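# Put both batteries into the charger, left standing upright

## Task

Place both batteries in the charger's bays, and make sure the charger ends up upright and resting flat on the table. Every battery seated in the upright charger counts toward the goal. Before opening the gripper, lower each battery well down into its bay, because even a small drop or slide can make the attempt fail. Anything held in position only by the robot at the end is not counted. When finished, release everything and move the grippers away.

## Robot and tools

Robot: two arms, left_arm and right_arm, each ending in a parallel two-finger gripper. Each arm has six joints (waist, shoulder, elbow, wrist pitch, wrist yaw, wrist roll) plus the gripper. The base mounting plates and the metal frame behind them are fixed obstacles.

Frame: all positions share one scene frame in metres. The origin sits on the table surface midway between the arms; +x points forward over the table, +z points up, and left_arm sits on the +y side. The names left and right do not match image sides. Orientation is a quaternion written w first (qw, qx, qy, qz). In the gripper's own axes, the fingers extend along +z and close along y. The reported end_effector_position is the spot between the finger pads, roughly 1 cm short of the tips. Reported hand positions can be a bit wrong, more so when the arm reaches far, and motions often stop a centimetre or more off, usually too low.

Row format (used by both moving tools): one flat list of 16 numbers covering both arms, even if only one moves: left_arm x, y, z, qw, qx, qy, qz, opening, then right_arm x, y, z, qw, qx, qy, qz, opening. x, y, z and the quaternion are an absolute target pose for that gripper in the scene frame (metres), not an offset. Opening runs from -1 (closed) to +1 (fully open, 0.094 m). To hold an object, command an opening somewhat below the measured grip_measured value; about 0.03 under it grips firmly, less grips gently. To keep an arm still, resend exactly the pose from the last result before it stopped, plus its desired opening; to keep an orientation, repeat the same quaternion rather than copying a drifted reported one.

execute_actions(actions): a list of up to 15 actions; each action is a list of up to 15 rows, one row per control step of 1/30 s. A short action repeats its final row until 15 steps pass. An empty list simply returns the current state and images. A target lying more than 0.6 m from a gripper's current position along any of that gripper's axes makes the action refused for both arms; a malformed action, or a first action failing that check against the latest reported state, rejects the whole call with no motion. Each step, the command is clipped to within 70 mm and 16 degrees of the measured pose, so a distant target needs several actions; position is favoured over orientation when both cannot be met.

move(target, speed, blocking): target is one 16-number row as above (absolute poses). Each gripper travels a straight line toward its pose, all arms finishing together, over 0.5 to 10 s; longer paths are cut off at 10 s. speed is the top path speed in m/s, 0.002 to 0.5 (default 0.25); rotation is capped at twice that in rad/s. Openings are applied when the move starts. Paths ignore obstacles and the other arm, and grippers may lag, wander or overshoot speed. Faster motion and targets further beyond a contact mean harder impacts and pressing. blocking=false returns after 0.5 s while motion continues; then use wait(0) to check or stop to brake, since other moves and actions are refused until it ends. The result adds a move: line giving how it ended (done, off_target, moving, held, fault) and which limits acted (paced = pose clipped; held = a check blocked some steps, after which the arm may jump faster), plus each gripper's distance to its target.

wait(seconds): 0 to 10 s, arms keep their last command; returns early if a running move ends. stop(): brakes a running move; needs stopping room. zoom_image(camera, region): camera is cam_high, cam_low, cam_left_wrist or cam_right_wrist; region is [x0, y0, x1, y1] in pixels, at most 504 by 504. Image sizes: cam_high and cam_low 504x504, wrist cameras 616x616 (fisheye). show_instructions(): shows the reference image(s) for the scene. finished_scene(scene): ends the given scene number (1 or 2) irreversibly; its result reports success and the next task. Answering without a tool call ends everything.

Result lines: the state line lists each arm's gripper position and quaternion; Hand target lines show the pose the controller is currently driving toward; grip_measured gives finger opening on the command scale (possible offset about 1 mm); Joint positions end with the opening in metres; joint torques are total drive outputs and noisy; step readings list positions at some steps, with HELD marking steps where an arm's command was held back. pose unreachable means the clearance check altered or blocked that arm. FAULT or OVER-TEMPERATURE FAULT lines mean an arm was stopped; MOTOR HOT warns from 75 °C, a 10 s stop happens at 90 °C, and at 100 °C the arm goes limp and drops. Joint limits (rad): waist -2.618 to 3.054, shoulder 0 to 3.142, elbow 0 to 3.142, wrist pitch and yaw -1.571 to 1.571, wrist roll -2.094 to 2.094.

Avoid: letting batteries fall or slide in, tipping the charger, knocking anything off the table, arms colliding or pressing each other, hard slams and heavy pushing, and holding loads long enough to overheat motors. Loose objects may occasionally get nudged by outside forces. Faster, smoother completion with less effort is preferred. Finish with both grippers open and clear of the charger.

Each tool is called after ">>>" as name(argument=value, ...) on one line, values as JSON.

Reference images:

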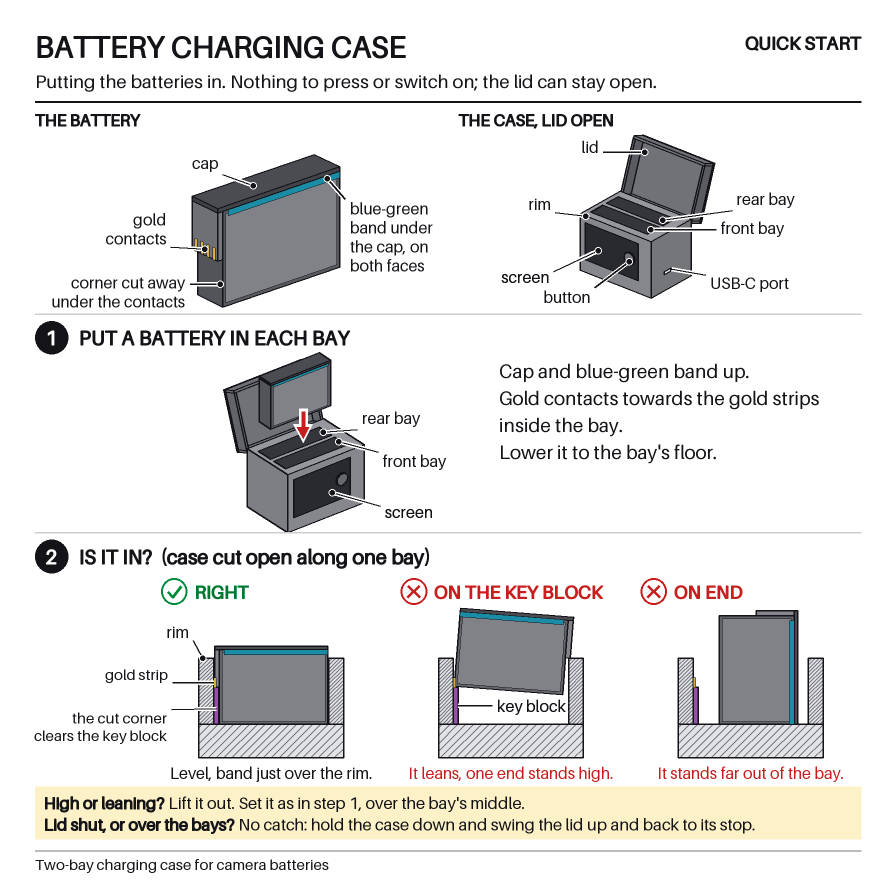

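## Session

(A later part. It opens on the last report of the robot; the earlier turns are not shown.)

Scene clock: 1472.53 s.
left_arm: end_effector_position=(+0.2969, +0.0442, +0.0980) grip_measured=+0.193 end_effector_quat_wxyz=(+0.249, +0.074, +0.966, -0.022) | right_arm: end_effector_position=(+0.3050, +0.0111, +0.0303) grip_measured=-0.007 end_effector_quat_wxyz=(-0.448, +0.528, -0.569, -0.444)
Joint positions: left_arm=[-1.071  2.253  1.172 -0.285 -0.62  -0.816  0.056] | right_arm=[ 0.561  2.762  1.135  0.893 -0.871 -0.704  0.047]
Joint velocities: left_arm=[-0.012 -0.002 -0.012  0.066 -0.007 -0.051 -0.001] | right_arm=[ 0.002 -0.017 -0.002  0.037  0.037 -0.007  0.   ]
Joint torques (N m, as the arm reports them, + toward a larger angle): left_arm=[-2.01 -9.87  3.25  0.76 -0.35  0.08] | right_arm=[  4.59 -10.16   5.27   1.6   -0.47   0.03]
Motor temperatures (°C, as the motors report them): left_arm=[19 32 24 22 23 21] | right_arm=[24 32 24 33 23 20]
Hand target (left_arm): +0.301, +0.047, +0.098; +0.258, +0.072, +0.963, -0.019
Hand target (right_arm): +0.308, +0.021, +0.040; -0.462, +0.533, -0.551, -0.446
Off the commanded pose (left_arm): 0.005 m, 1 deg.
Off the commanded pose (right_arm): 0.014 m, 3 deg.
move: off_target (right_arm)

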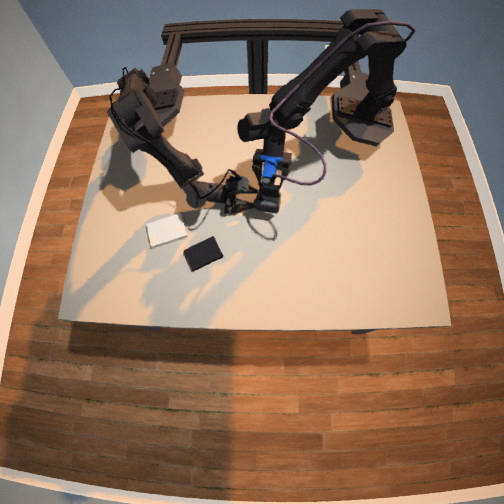

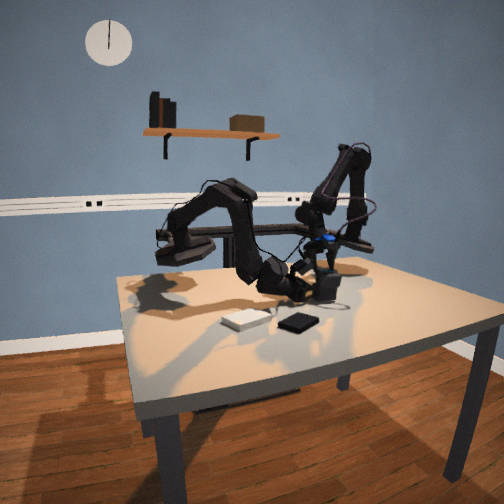

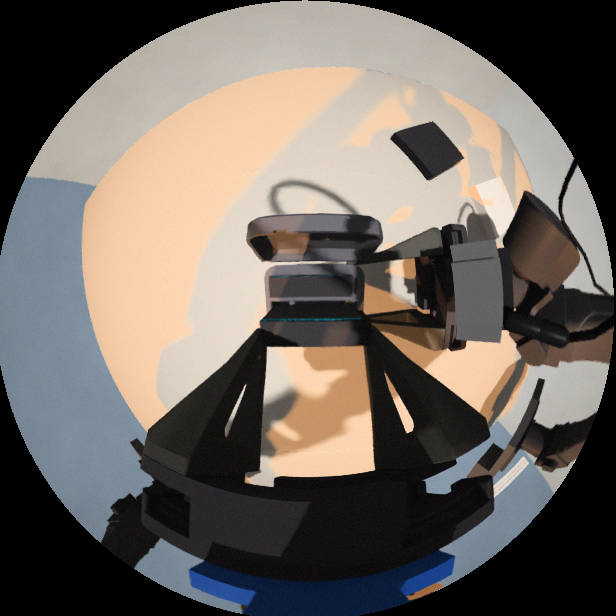

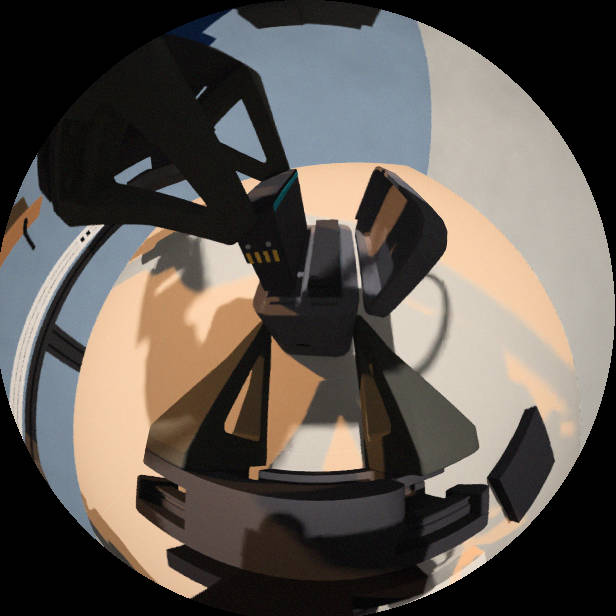

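>>> move(target=[0.3015,0.0475,0.15,0.2581,0.0716,0.9632,-0.0192,0.16,0.308,0.021,0.040,0.4624,-0.5322,0.5510,0.4466,-0.02], speed=0.07)

>>> move(target=[0.3015,0.0475,0.082,0.2581,0.0716,0.9632,-0.0192,0.16,0.308,0.021,0.040,0.4624,-0.5322,0.5510,0.4466,-0.02], speed=0.03)

>>> zoom_image(camera="cam_left_wrist", region=[250,250,390,350])

>>> zoom_image(camera="cam_right_wrist", region=[210,140,400,340])

Scene clock: 1480.73 s.
left_arm: end_effector_position=(+0.2955, +0.0580, +0.1293) grip_measured=+0.193 end_effector_quat_wxyz=(+0.237, +0.079, +0.968, -0.004) | right_arm: end_effector_position=(+0.3050, +0.0111, +0.0303) grip_measured=-0.007 end_effector_quat_wxyz=(-0.448, +0.528, -0.569, -0.444)
Joint positions: left_arm=[-1.078  2.166  1.204 -0.459 -0.622 -0.838  0.056] | right_arm=[ 0.561  2.762  1.135  0.893 -0.871 -0.704  0.047]
Joint velocities: left_arm=[ 0.007 -0.002 -0.002 -0.095 -0.037 -0.037  0.   ] | right_arm=[-0.007  0.007 -0.012 -0.037 -0.037 -0.007 -0.001]
Joint torques (N m, as the arm reports them, + toward a larger angle): left_arm=[ -3.7  -11.46   5.95   0.49  -0.35  -0.08] | right_arm=[  4.73 -10.21   5.26   1.55  -0.5    0.05]
Motor temperatures (°C, as the motors report them): left_arm=[19 32 24 22 23 21] | right_arm=[25 32 24 33 23 20]
Hand target (left_arm): +0.301, +0.048, +0.150; +0.258, +0.072, +0.963, -0.020
Hand target (right_arm): +0.308, +0.021, +0.040; -0.462, +0.533, -0.551, -0.446
Off the commanded pose (left_arm): 0.024 m, 3 deg.
Off the commanded pose (right_arm): 0.014 m, 3 deg.
move: off_target (left_arm, right_arm)

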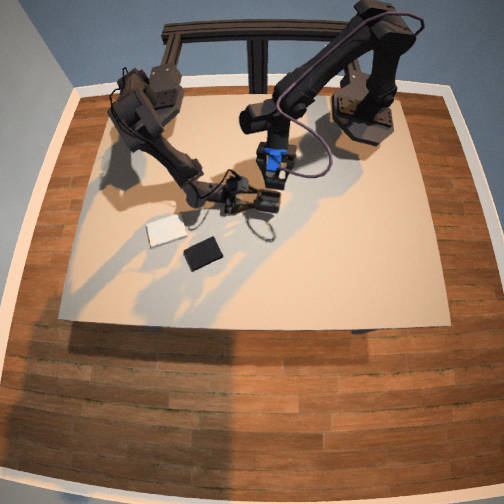

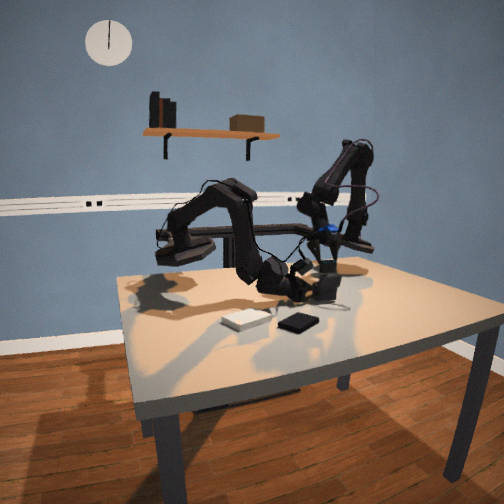

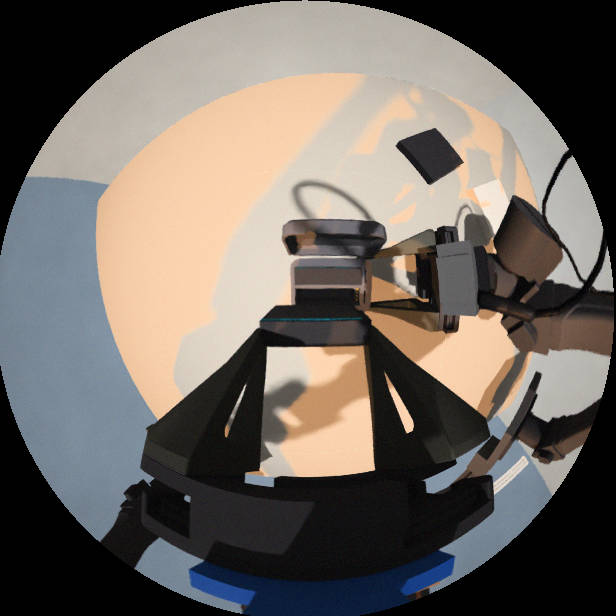

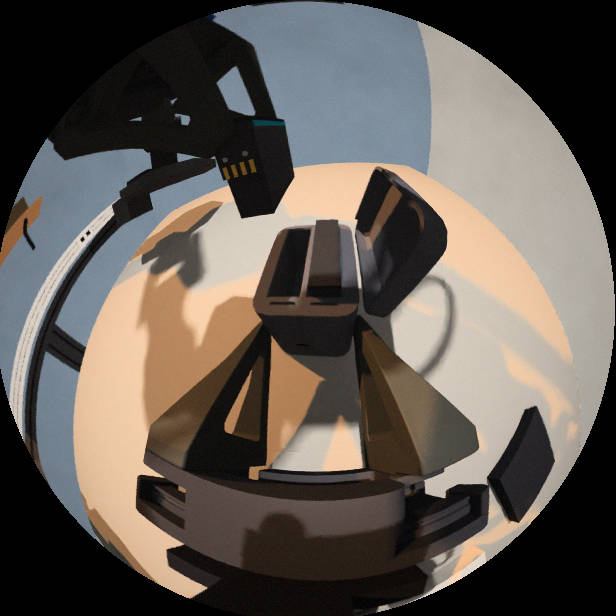

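Scene clock: 1482.60 s.
left_arm: end_effector_position=(+0.3005, +0.0472, +0.0929) grip_measured=+0.193 end_effector_quat_wxyz=(+0.257, +0.077, +0.963, -0.016) | right_arm: end_effector_position=(+0.3055, +0.0111, +0.0303) grip_measured=-0.007 end_effector_quat_wxyz=(-0.448, +0.528, -0.569, -0.442)
Joint positions: left_arm=[-1.064  2.265  1.159 -0.25  -0.639 -0.797  0.056] | right_arm=[ 0.561  2.762  1.135  0.895 -0.869 -0.704  0.047]
Joint velocities: left_arm=[-0.002 -0.012 -0.007 -0.037 -0.022 -0.022  0.   ] | right_arm=[-0.017  0.002  0.002 -0.022 -0.022 -0.022 -0.001]
Joint torques (N m, as the arm reports them, + toward a larger angle): left_arm=[-1.56 -7.76  2.83  1.03 -0.14  0.03] | right_arm=[  4.73 -10.16   5.3    1.57  -0.48   0.02]
Motor temperatures (°C, as the motors report them): left_arm=[19 32 24 22 23 21] | right_arm=[24 32 24 33 23 20]
Hand target (left_arm): +0.301, +0.048, +0.082; +0.258, +0.072, +0.963, -0.019
Hand target (right_arm): +0.308, +0.021, +0.040; -0.462, +0.533, -0.551, -0.446
Off the commanded pose (left_arm): 0.011 m, 1 deg.
Off the commanded pose (right_arm): 0.014 m, 3 deg.
move: off_target (left_arm, right_arm)

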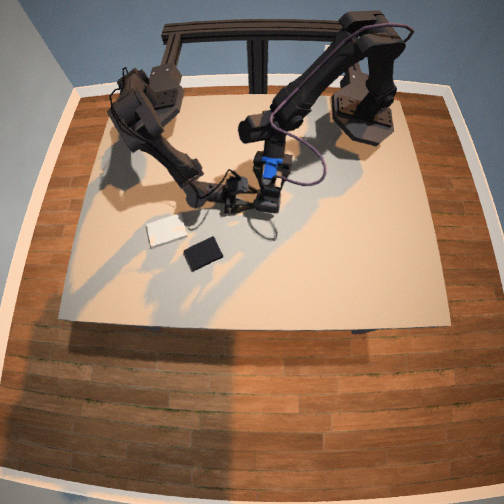

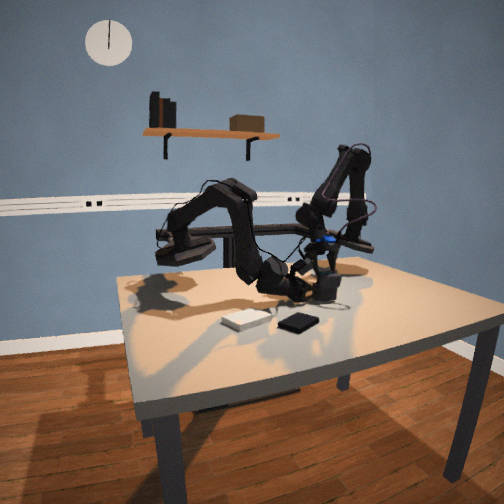

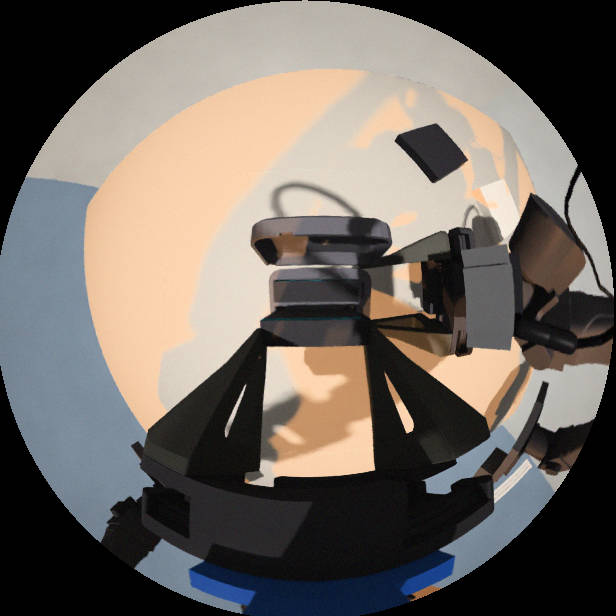

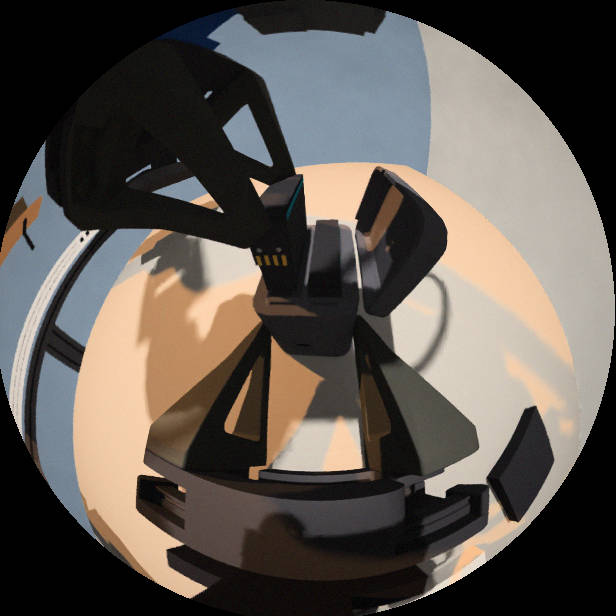

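Region (250, 250, 390, 350) of cam_left_wrist's 616x616 image, scaled by 3.600, with more detail than that image has; it fills the top 360 rows of this view, and the rest is white.

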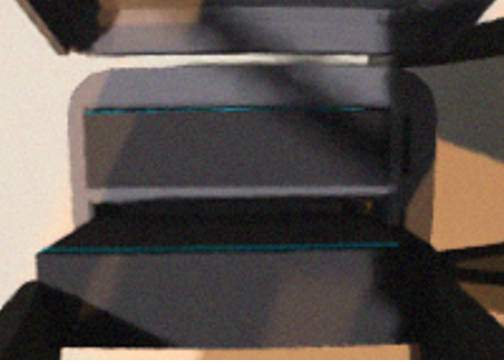

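Region (210, 140, 400, 340) of cam_right_wrist's 616x616 image, scaled by 2.520, with more detail than that image has; it fills the left 479 columns of this view, and the rest is white.

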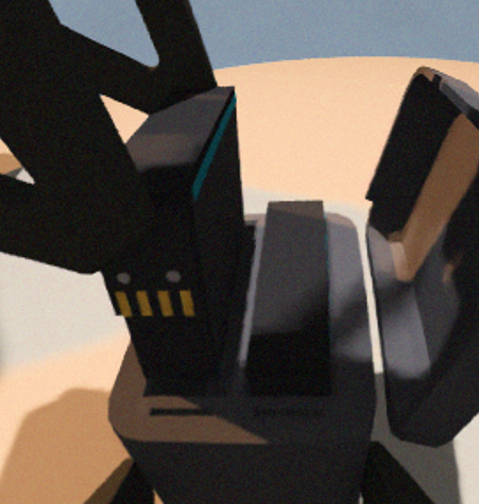

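>>> move(target=[0.3035,0.0465,0.15,0.2581,0.0716,0.9632,-0.0192,0.16,0.308,0.021,0.040,0.4624,-0.5322,0.5510,0.4466,-0.02], speed=0.07)

>>> move(target=[0.3035,0.0465,0.082,0.2581,0.0716,0.9632,-0.0192,0.16,0.308,0.021,0.040,0.4624,-0.5322,0.5510,0.4466,-0.02], speed=0.03)

>>> zoom_image(camera="cam_left_wrist", region=[250,250,390,350])

>>> zoom_image(camera="cam_right_wrist", region=[210,140,400,340])

Scene clock: 1501.87 s.
left_arm: end_effector_position=(+0.2988, +0.0578, +0.1299) grip_measured=+0.193 end_effector_quat_wxyz=(+0.240, +0.078, +0.968, -0.002) | right_arm: end_effector_position=(+0.3061, +0.0110, +0.0302) grip_measured=-0.007 end_effector_quat_wxyz=(-0.449, +0.528, -0.570, -0.441)
Joint positions: left_arm=[-1.074  2.171  1.213 -0.46  -0.631 -0.833  0.056] | right_arm=[ 0.561  2.762  1.135  0.896 -0.867 -0.704  0.047]
Joint velocities: left_arm=[-0.007 -0.012 -0.002 -0.11  -0.037  0.007 -0.   ] | right_arm=[-0.007  0.017 -0.007 -0.066  0.022 -0.022  0.001]
Joint torques (N m, as the arm reports them, + toward a larger angle): left_arm=[ -3.73 -11.65   6.05   0.49  -0.29  -0.06] | right_arm=[  4.68 -10.11   5.28   1.55  -0.53   0.03]
Motor temperatures (°C, as the motors report them): left_arm=[19 32 23 23 23 21] | right_arm=[25 32 24 33 23 20]
Hand target (left_arm): +0.303, +0.047, +0.150; +0.258, +0.071, +0.963, -0.020
Hand target (right_arm): +0.308, +0.021, +0.040; -0.462, +0.533, -0.551, -0.446
Off the commanded pose (left_arm): 0.024 m, 3 deg.
Off the commanded pose (right_arm): 0.014 m, 3 deg.
move: off_target (left_arm, right_arm)

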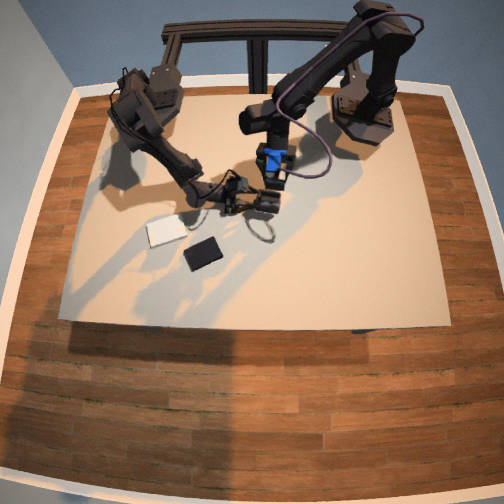

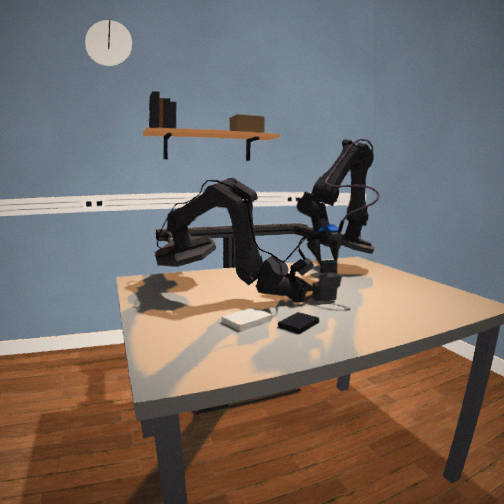

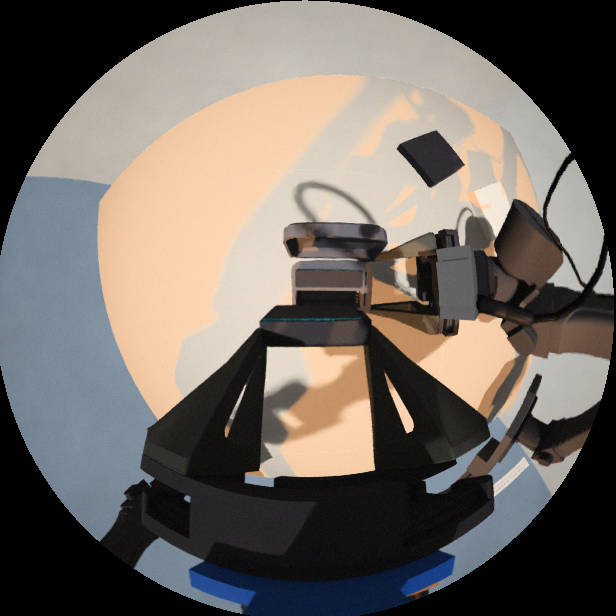

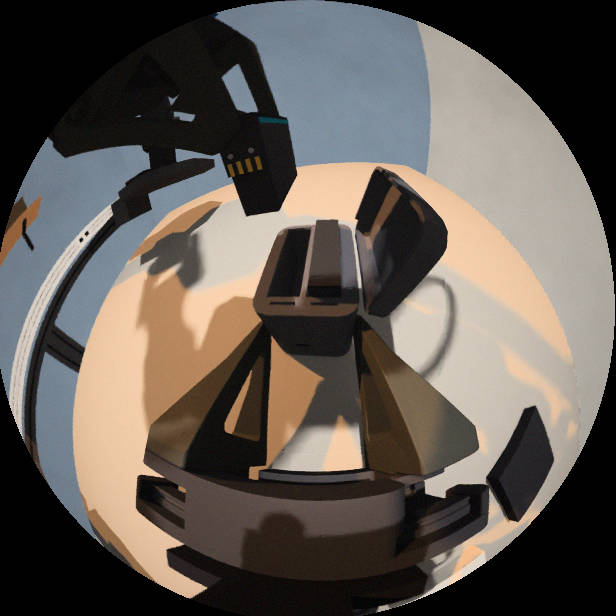

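Scene clock: 1503.73 s.
left_arm: end_effector_position=(+0.3030, +0.0458, +0.0928) grip_measured=+0.193 end_effector_quat_wxyz=(+0.256, +0.075, +0.964, -0.016) | right_arm: end_effector_position=(+0.3071, +0.0110, +0.0303) grip_measured=-0.007 end_effector_quat_wxyz=(-0.450, +0.527, -0.571, -0.440)
Joint positions: left_arm=[-1.059  2.271  1.173 -0.257 -0.637 -0.797  0.056] | right_arm=[ 0.561  2.762  1.135  0.9   -0.863 -0.701  0.047]
Joint velocities: left_arm=[-0.007 -0.012  0.007 -0.022 -0.037 -0.022  0.001] | right_arm=[-0.017 -0.022 -0.017 -0.037  0.007 -0.007  0.   ]
Joint torques (N m, as the arm reports them, + toward a larger angle): left_arm=[-1.79 -8.03  2.44  1.07 -0.14  0.04] | right_arm=[  4.68 -10.15   5.26   1.49  -0.55   0.01]
Motor temperatures (°C, as the motors report them): left_arm=[19 32 23 23 23 21] | right_arm=[25 32 24 33 23 20]
Hand target (left_arm): +0.303, +0.047, +0.082; +0.257, +0.072, +0.964, -0.019
Hand target (right_arm): +0.308, +0.021, +0.040; -0.462, +0.533, -0.551, -0.446
Off the commanded pose (left_arm): 0.011 m, 1 deg.
Off the commanded pose (right_arm): 0.014 m, 3 deg.
move: off_target (left_arm, right_arm)

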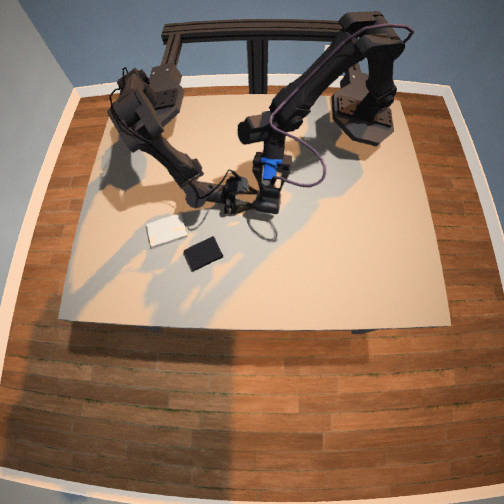

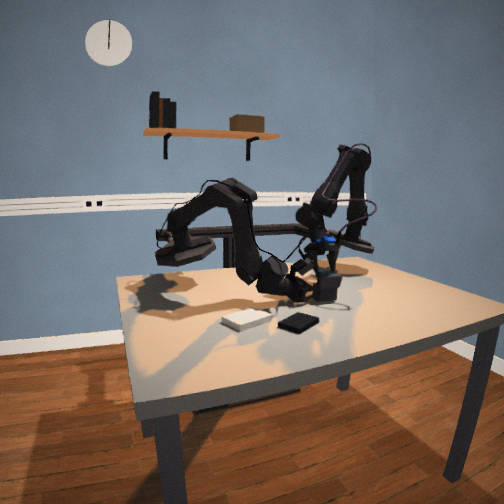

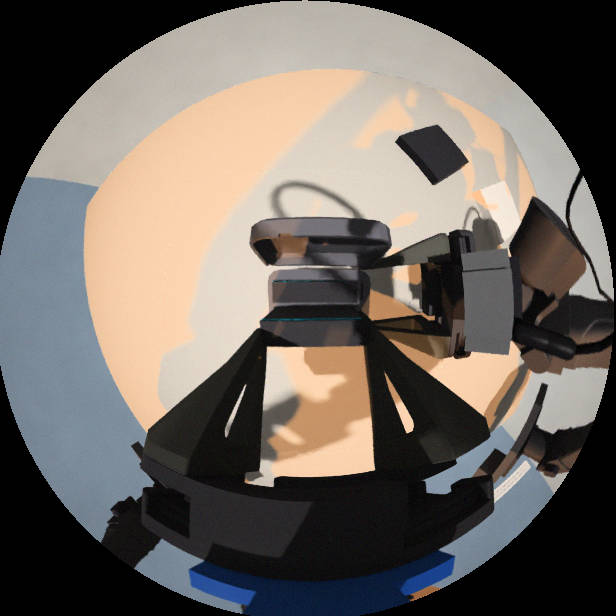

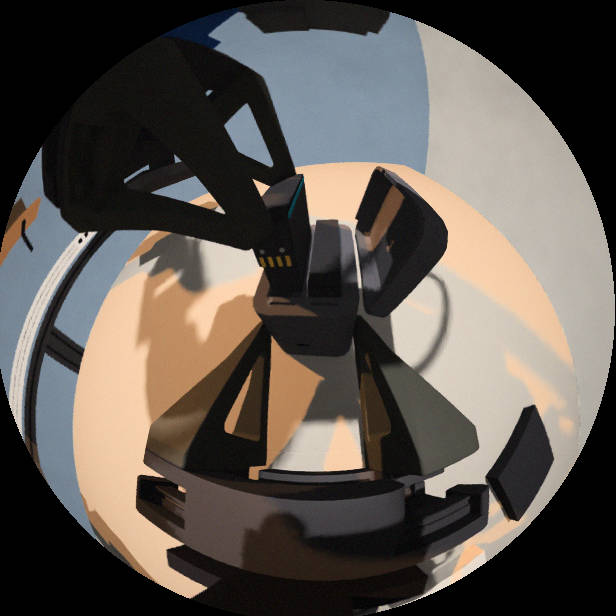

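Region (250, 250, 390, 350) of cam_left_wrist's 616x616 image, scaled by 3.600, with more detail than that image has; it fills the top 360 rows of this view, and the rest is white.

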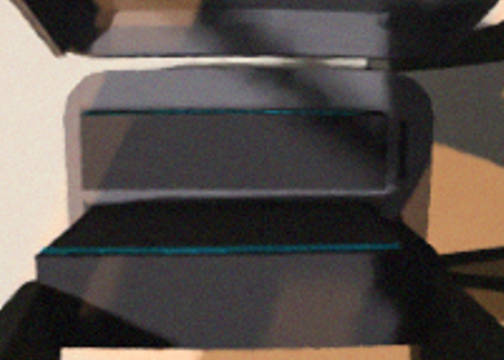

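Region (210, 140, 400, 340) of cam_right_wrist's 616x616 image, scaled by 2.520, with more detail than that image has; it fills the left 479 columns of this view, and the rest is white.

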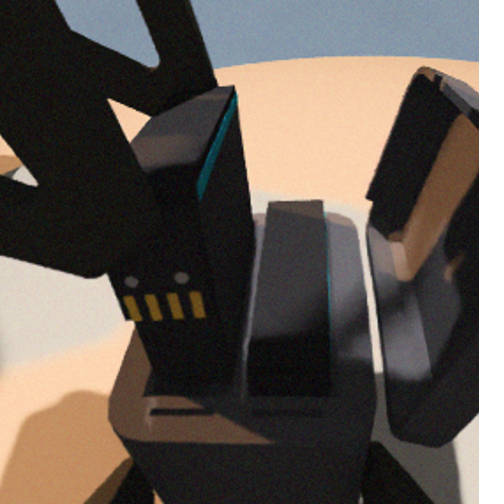

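>>> execute_actions(actions=[])

Scene clock: 1517.97 s.
left_arm: end_effector_position=(+0.3032, +0.0457, +0.0930) grip_measured=+0.193 end_effector_quat_wxyz=(+0.257, +0.075, +0.963, -0.016) | right_arm: end_effector_position=(+0.3073, +0.0110, +0.0303) grip_measured=-0.007 end_effector_quat_wxyz=(-0.450, +0.527, -0.571, -0.440)
Joint positions: left_arm=[-1.059  2.271  1.173 -0.256 -0.639 -0.795  0.056] | right_arm=[ 0.561  2.762  1.135  0.901 -0.862 -0.7    0.047]
Joint velocities: left_arm=[-0.007 -0.007 -0.002  0.022 -0.022  0.007 -0.001] | right_arm=[-0.012 -0.002 -0.012  0.037 -0.022  0.066 -0.   ]
Joint torques (N m, as the arm reports them, + toward a larger angle): left_arm=[-1.72 -8.01  2.44  1.08 -0.15  0.06] | right_arm=[  4.72 -10.23   5.39   1.49  -0.56   0.01]
Motor temperatures (°C, as the motors report them): left_arm=[19 31 23 23 23 21] | right_arm=[25 31 24 33 23 20]
Hand target (left_arm): +0.303, +0.047, +0.082; +0.257, +0.072, +0.963, -0.019
Hand target (right_arm): +0.308, +0.021, +0.040; -0.462, +0.533, -0.551, -0.446
Off the commanded pose (left_arm): 0.011 m, 1 deg.
Off the commanded pose (right_arm): 0.014 m, 3 deg.

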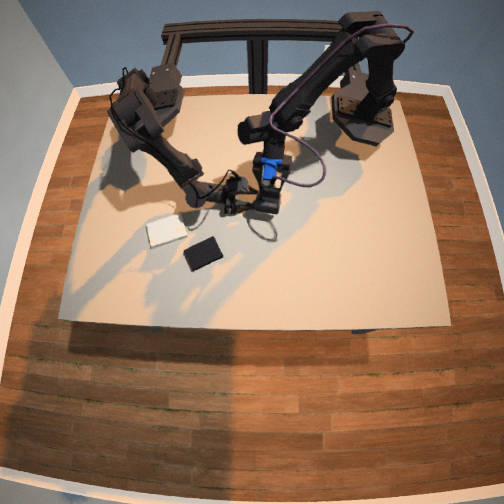

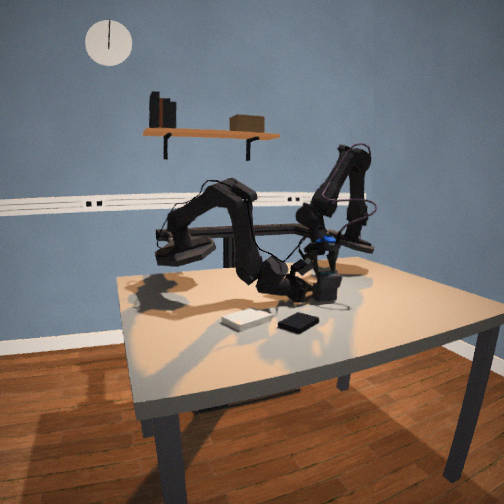

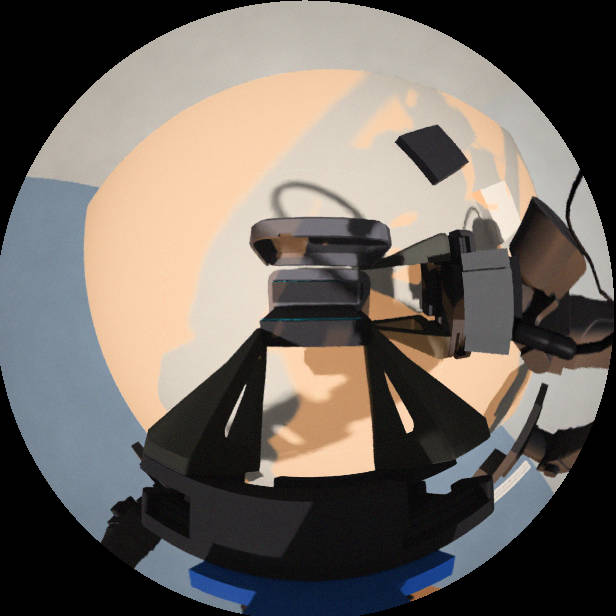

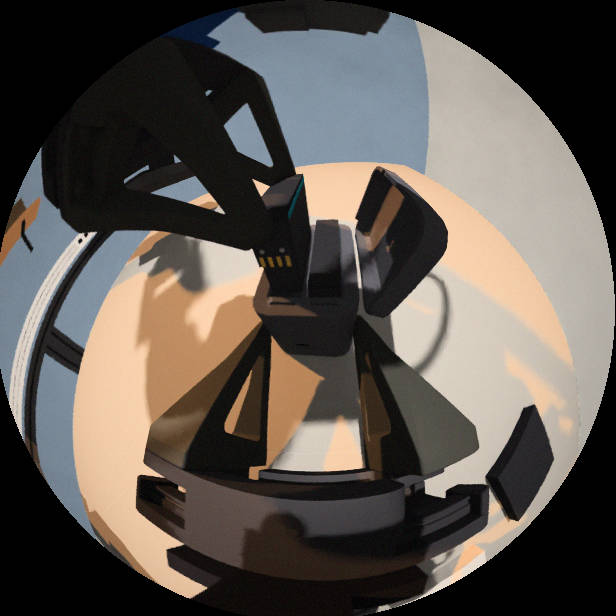

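>>> move(target=[0.3025,0.0465,0.118,0.2581,0.0716,0.9632,-0.0192,0.16,0.308,0.021,0.040,0.4624,-0.5322,0.5510,0.4466,-0.02], speed=0.04)

>>> zoom_image(camera="cam_right_wrist", region=[210,140,400,340])

>>> zoom_image(camera="cam_left_wrist", region=[230,230,400,360])

Scene clock: 1522.87 s.
left_arm: end_effector_position=(+0.2992, +0.0550, +0.1009) grip_measured=+0.193 end_effector_quat_wxyz=(+0.244, +0.077, +0.967, -0.005) | right_arm: end_effector_position=(+0.3074, +0.0109, +0.0303) grip_measured=-0.007 end_effector_quat_wxyz=(-0.450, +0.527, -0.571, -0.440)
Joint positions: left_arm=[-1.059  2.236  1.173 -0.332 -0.63  -0.812  0.056] | right_arm=[ 0.561  2.762  1.135  0.901 -0.862 -0.7    0.047]
Joint velocities: left_arm=[-0.007 -0.007  0.012  0.022 -0.066  0.007 -0.   ] | right_arm=[-0.002  0.002  0.007 -0.037 -0.007 -0.066  0.001]
Joint torques (N m, as the arm reports them, + toward a larger angle): left_arm=[ -3.48 -12.18   4.9    0.53  -0.27  -0.04] | right_arm=[  4.74 -10.26   5.29   1.51  -0.57   0.02]
Motor temperatures (°C, as the motors report them): left_arm=[19 32 23 23 23 21] | right_arm=[25 31 24 33 23 20]
Hand target (left_arm): +0.302, +0.047, +0.118; +0.258, +0.072, +0.963, -0.019
Hand target (right_arm): +0.308, +0.021, +0.040; -0.462, +0.533, -0.551, -0.446
Off the commanded pose (left_arm): 0.019 m, 2 deg.
Off the commanded pose (right_arm): 0.014 m, 3 deg.
move: off_target (left_arm, right_arm)

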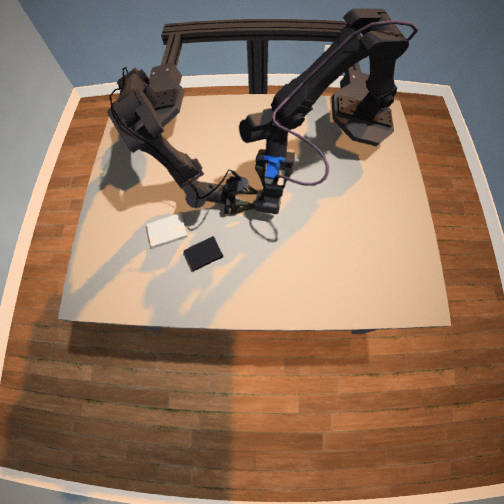

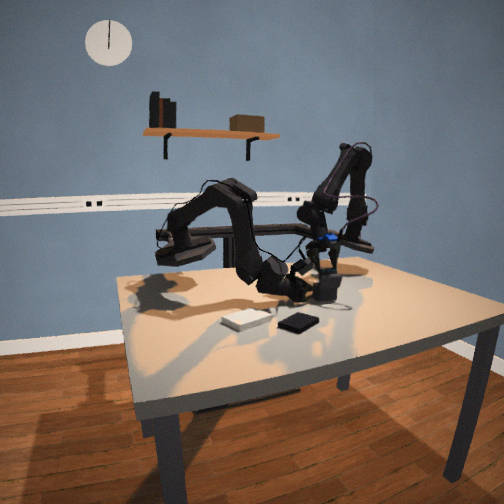

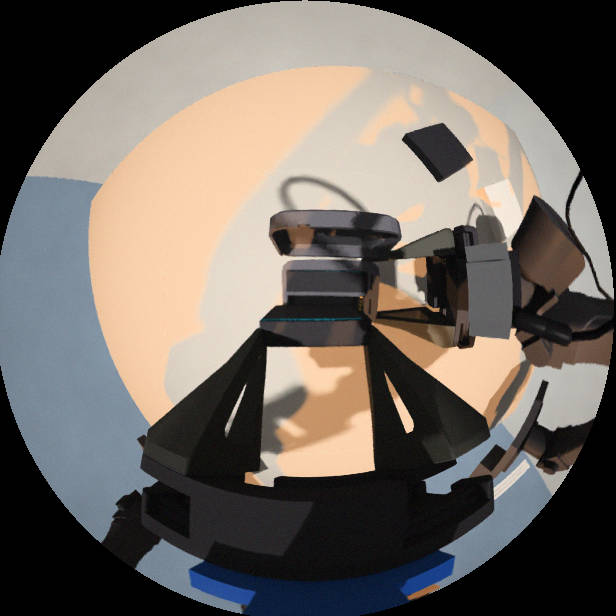

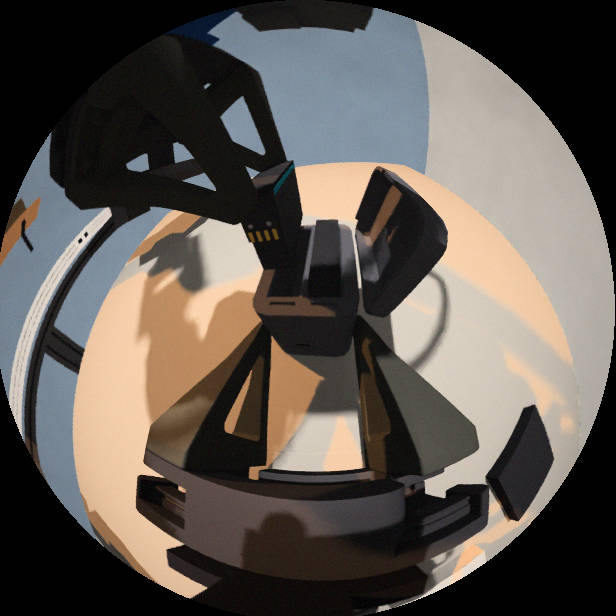

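Region (210, 140, 400, 340) of cam_right_wrist's 616x616 image, scaled by 2.520, with more detail than that image has; it fills the left 479 columns of this view, and the rest is white.

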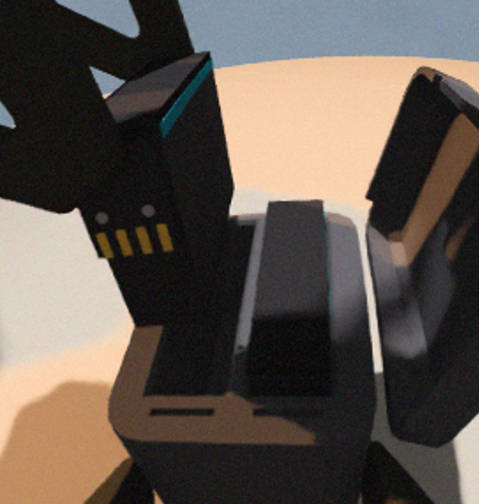

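Region (230, 230, 400, 360) of cam_left_wrist's 616x616 image, scaled by 2.965, with more detail than that image has; it fills the top 385 rows of this view, and the rest is white.

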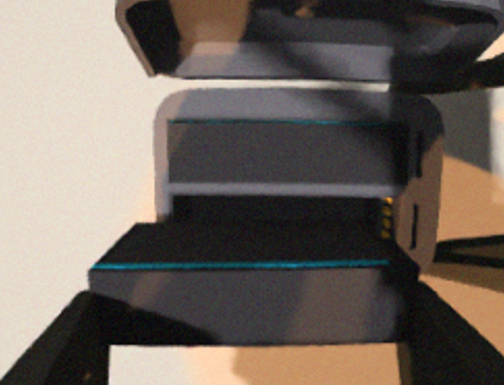

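>>> move(target=[0.3025,0.0465,0.15,0.2581,0.0716,0.9632,-0.0192,0.16,0.308,0.021,0.040,0.4624,-0.5322,0.5510,0.4466,-0.02], speed=0.07)

>>> move(target=[0.3025,0.0455,0.097,0.2581,0.0716,0.9632,-0.0192,0.16,0.308,0.021,0.040,0.4624,-0.5322,0.5510,0.4466,-0.02], speed=0.03)

>>> zoom_image(camera="cam_right_wrist", region=[210,140,400,340])

>>> zoom_image(camera="cam_left_wrist", region=[230,230,400,360])

Scene clock: 1533.77 s.
left_arm: end_effector_position=(+0.2967, +0.0569, +0.1296) grip_measured=+0.193 end_effector_quat_wxyz=(+0.238, +0.079, +0.968, -0.004) | right_arm: end_effector_position=(+0.3074, +0.0109, +0.0303) grip_measured=-0.007 end_effector_quat_wxyz=(-0.450, +0.527, -0.571, -0.440)
Joint positions: left_arm=[-1.077  2.17   1.211 -0.46  -0.624 -0.837  0.056] | right_arm=[ 0.561  2.762  1.135  0.901 -0.862 -0.7    0.047]
Joint velocities: left_arm=[ 0.012  0.002 -0.017  0.007  0.007  0.007 -0.   ] | right_arm=[ 0.002  0.012 -0.002 -0.066  0.022 -0.007 -0.   ]
Joint torques (N m, as the arm reports them, + toward a larger angle): left_arm=[ -3.66 -11.68   6.04   0.49  -0.34  -0.05] | right_arm=[  4.73 -10.21   5.29   1.46  -0.57   0.03]
Motor temperatures (°C, as the motors report them): left_arm=[19 33 24 22 23 21] | right_arm=[25 31 24 33 23 20]
Hand target (left_arm): +0.302, +0.047, +0.150; +0.258, +0.071, +0.963, -0.020
Hand target (right_arm): +0.308, +0.021, +0.040; -0.462, +0.532, -0.551, -0.446
Off the commanded pose (left_arm): 0.024 m, 3 deg.
Off the commanded pose (right_arm): 0.014 m, 3 deg.
move: off_target (left_arm, right_arm)

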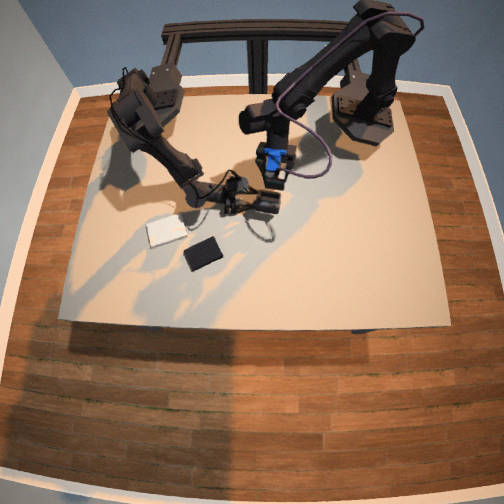

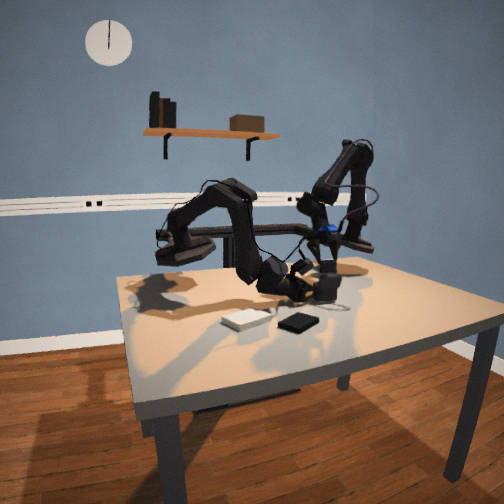

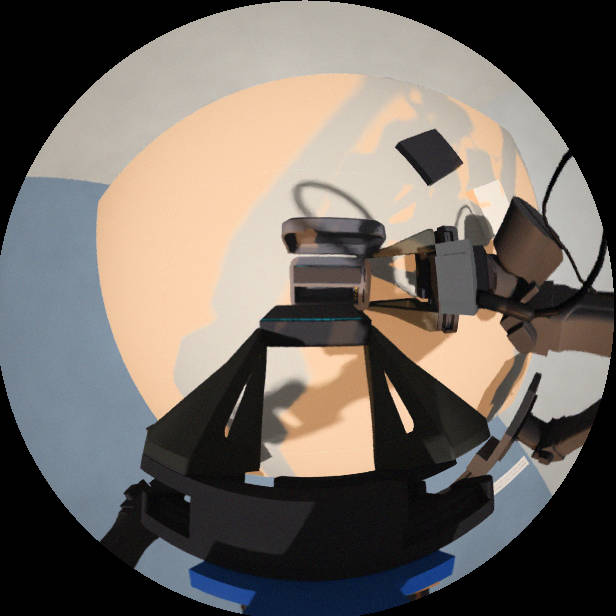

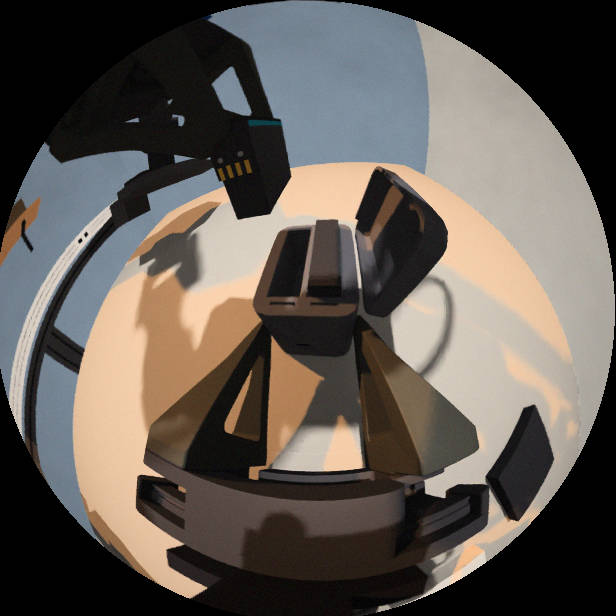

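Scene clock: 1535.23 s.
left_arm: end_effector_position=(+0.2985, +0.0433, +0.0971) grip_measured=+0.193 end_effector_quat_wxyz=(+0.249, +0.074, +0.965, -0.022) | right_arm: end_effector_position=(+0.3074, +0.0109, +0.0303) grip_measured=-0.007 end_effector_quat_wxyz=(-0.450, +0.527, -0.571, -0.440)
Joint positions: left_arm=[-1.068  2.259  1.178 -0.283 -0.62  -0.813  0.056] | right_arm=[ 0.561  2.762  1.135  0.901 -0.862 -0.7    0.047]
Joint velocities: left_arm=[-0.012 -0.017  0.022  0.11   0.037  0.037  0.001] | right_arm=[-0.002 -0.012 -0.002 -0.051  0.037 -0.051 -0.002]
Joint torques (N m, as the arm reports them, + toward a larger angle): left_arm=[-2.   -9.75  3.38  0.77 -0.31  0.06] | right_arm=[  4.63 -10.14   5.36   1.5   -0.59   0.  ]
Motor temperatures (°C, as the motors report them): left_arm=[19 33 24 22 23 21] | right_arm=[25 31 24 33 23 20]
Hand target (left_arm): +0.302, +0.046, +0.097; +0.258, +0.071, +0.963, -0.019
Hand target (right_arm): +0.308, +0.021, +0.040; -0.462, +0.532, -0.551, -0.446
Off the commanded pose (left_arm): 0.005 m, 1 deg.
Off the commanded pose (right_arm): 0.014 m, 3 deg.
move: off_target (right_arm)

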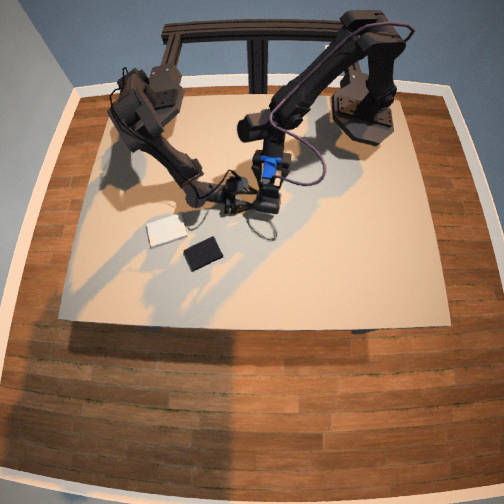

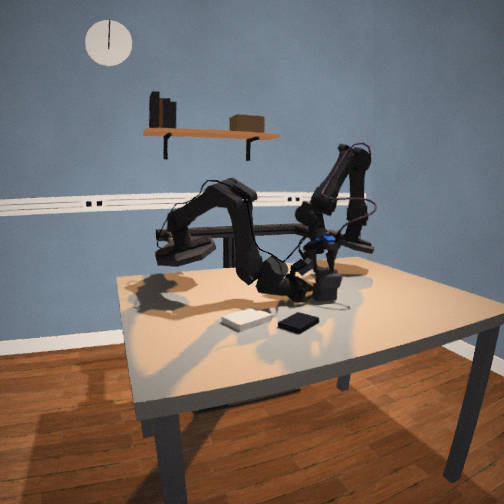

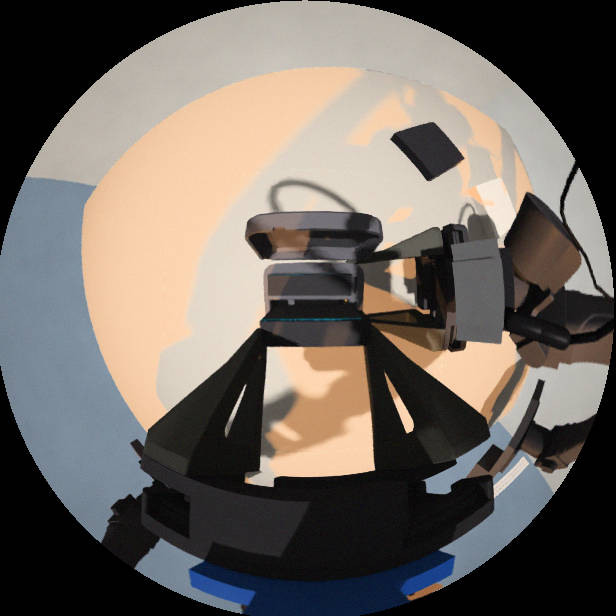

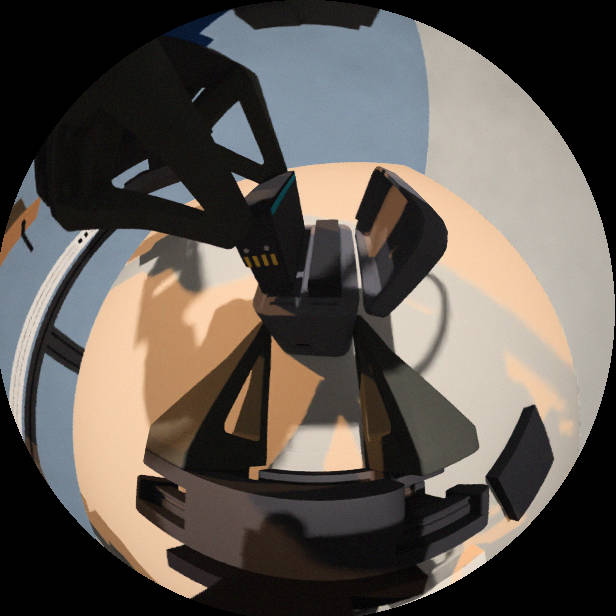

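Region (210, 140, 400, 340) of cam_right_wrist's 616x616 image, scaled by 2.520, with more detail than that image has; it fills the left 479 columns of this view, and the rest is white.

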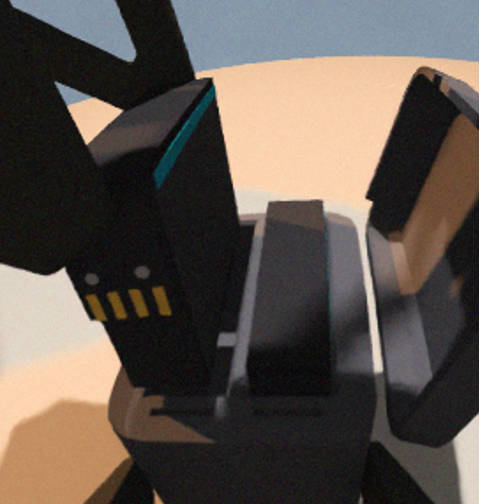

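Region (230, 230, 400, 360) of cam_left_wrist's 616x616 image, scaled by 2.965, with more detail than that image has; it fills the top 385 rows of this view, and the rest is white.

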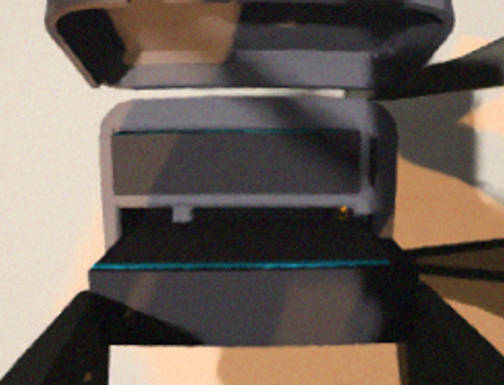

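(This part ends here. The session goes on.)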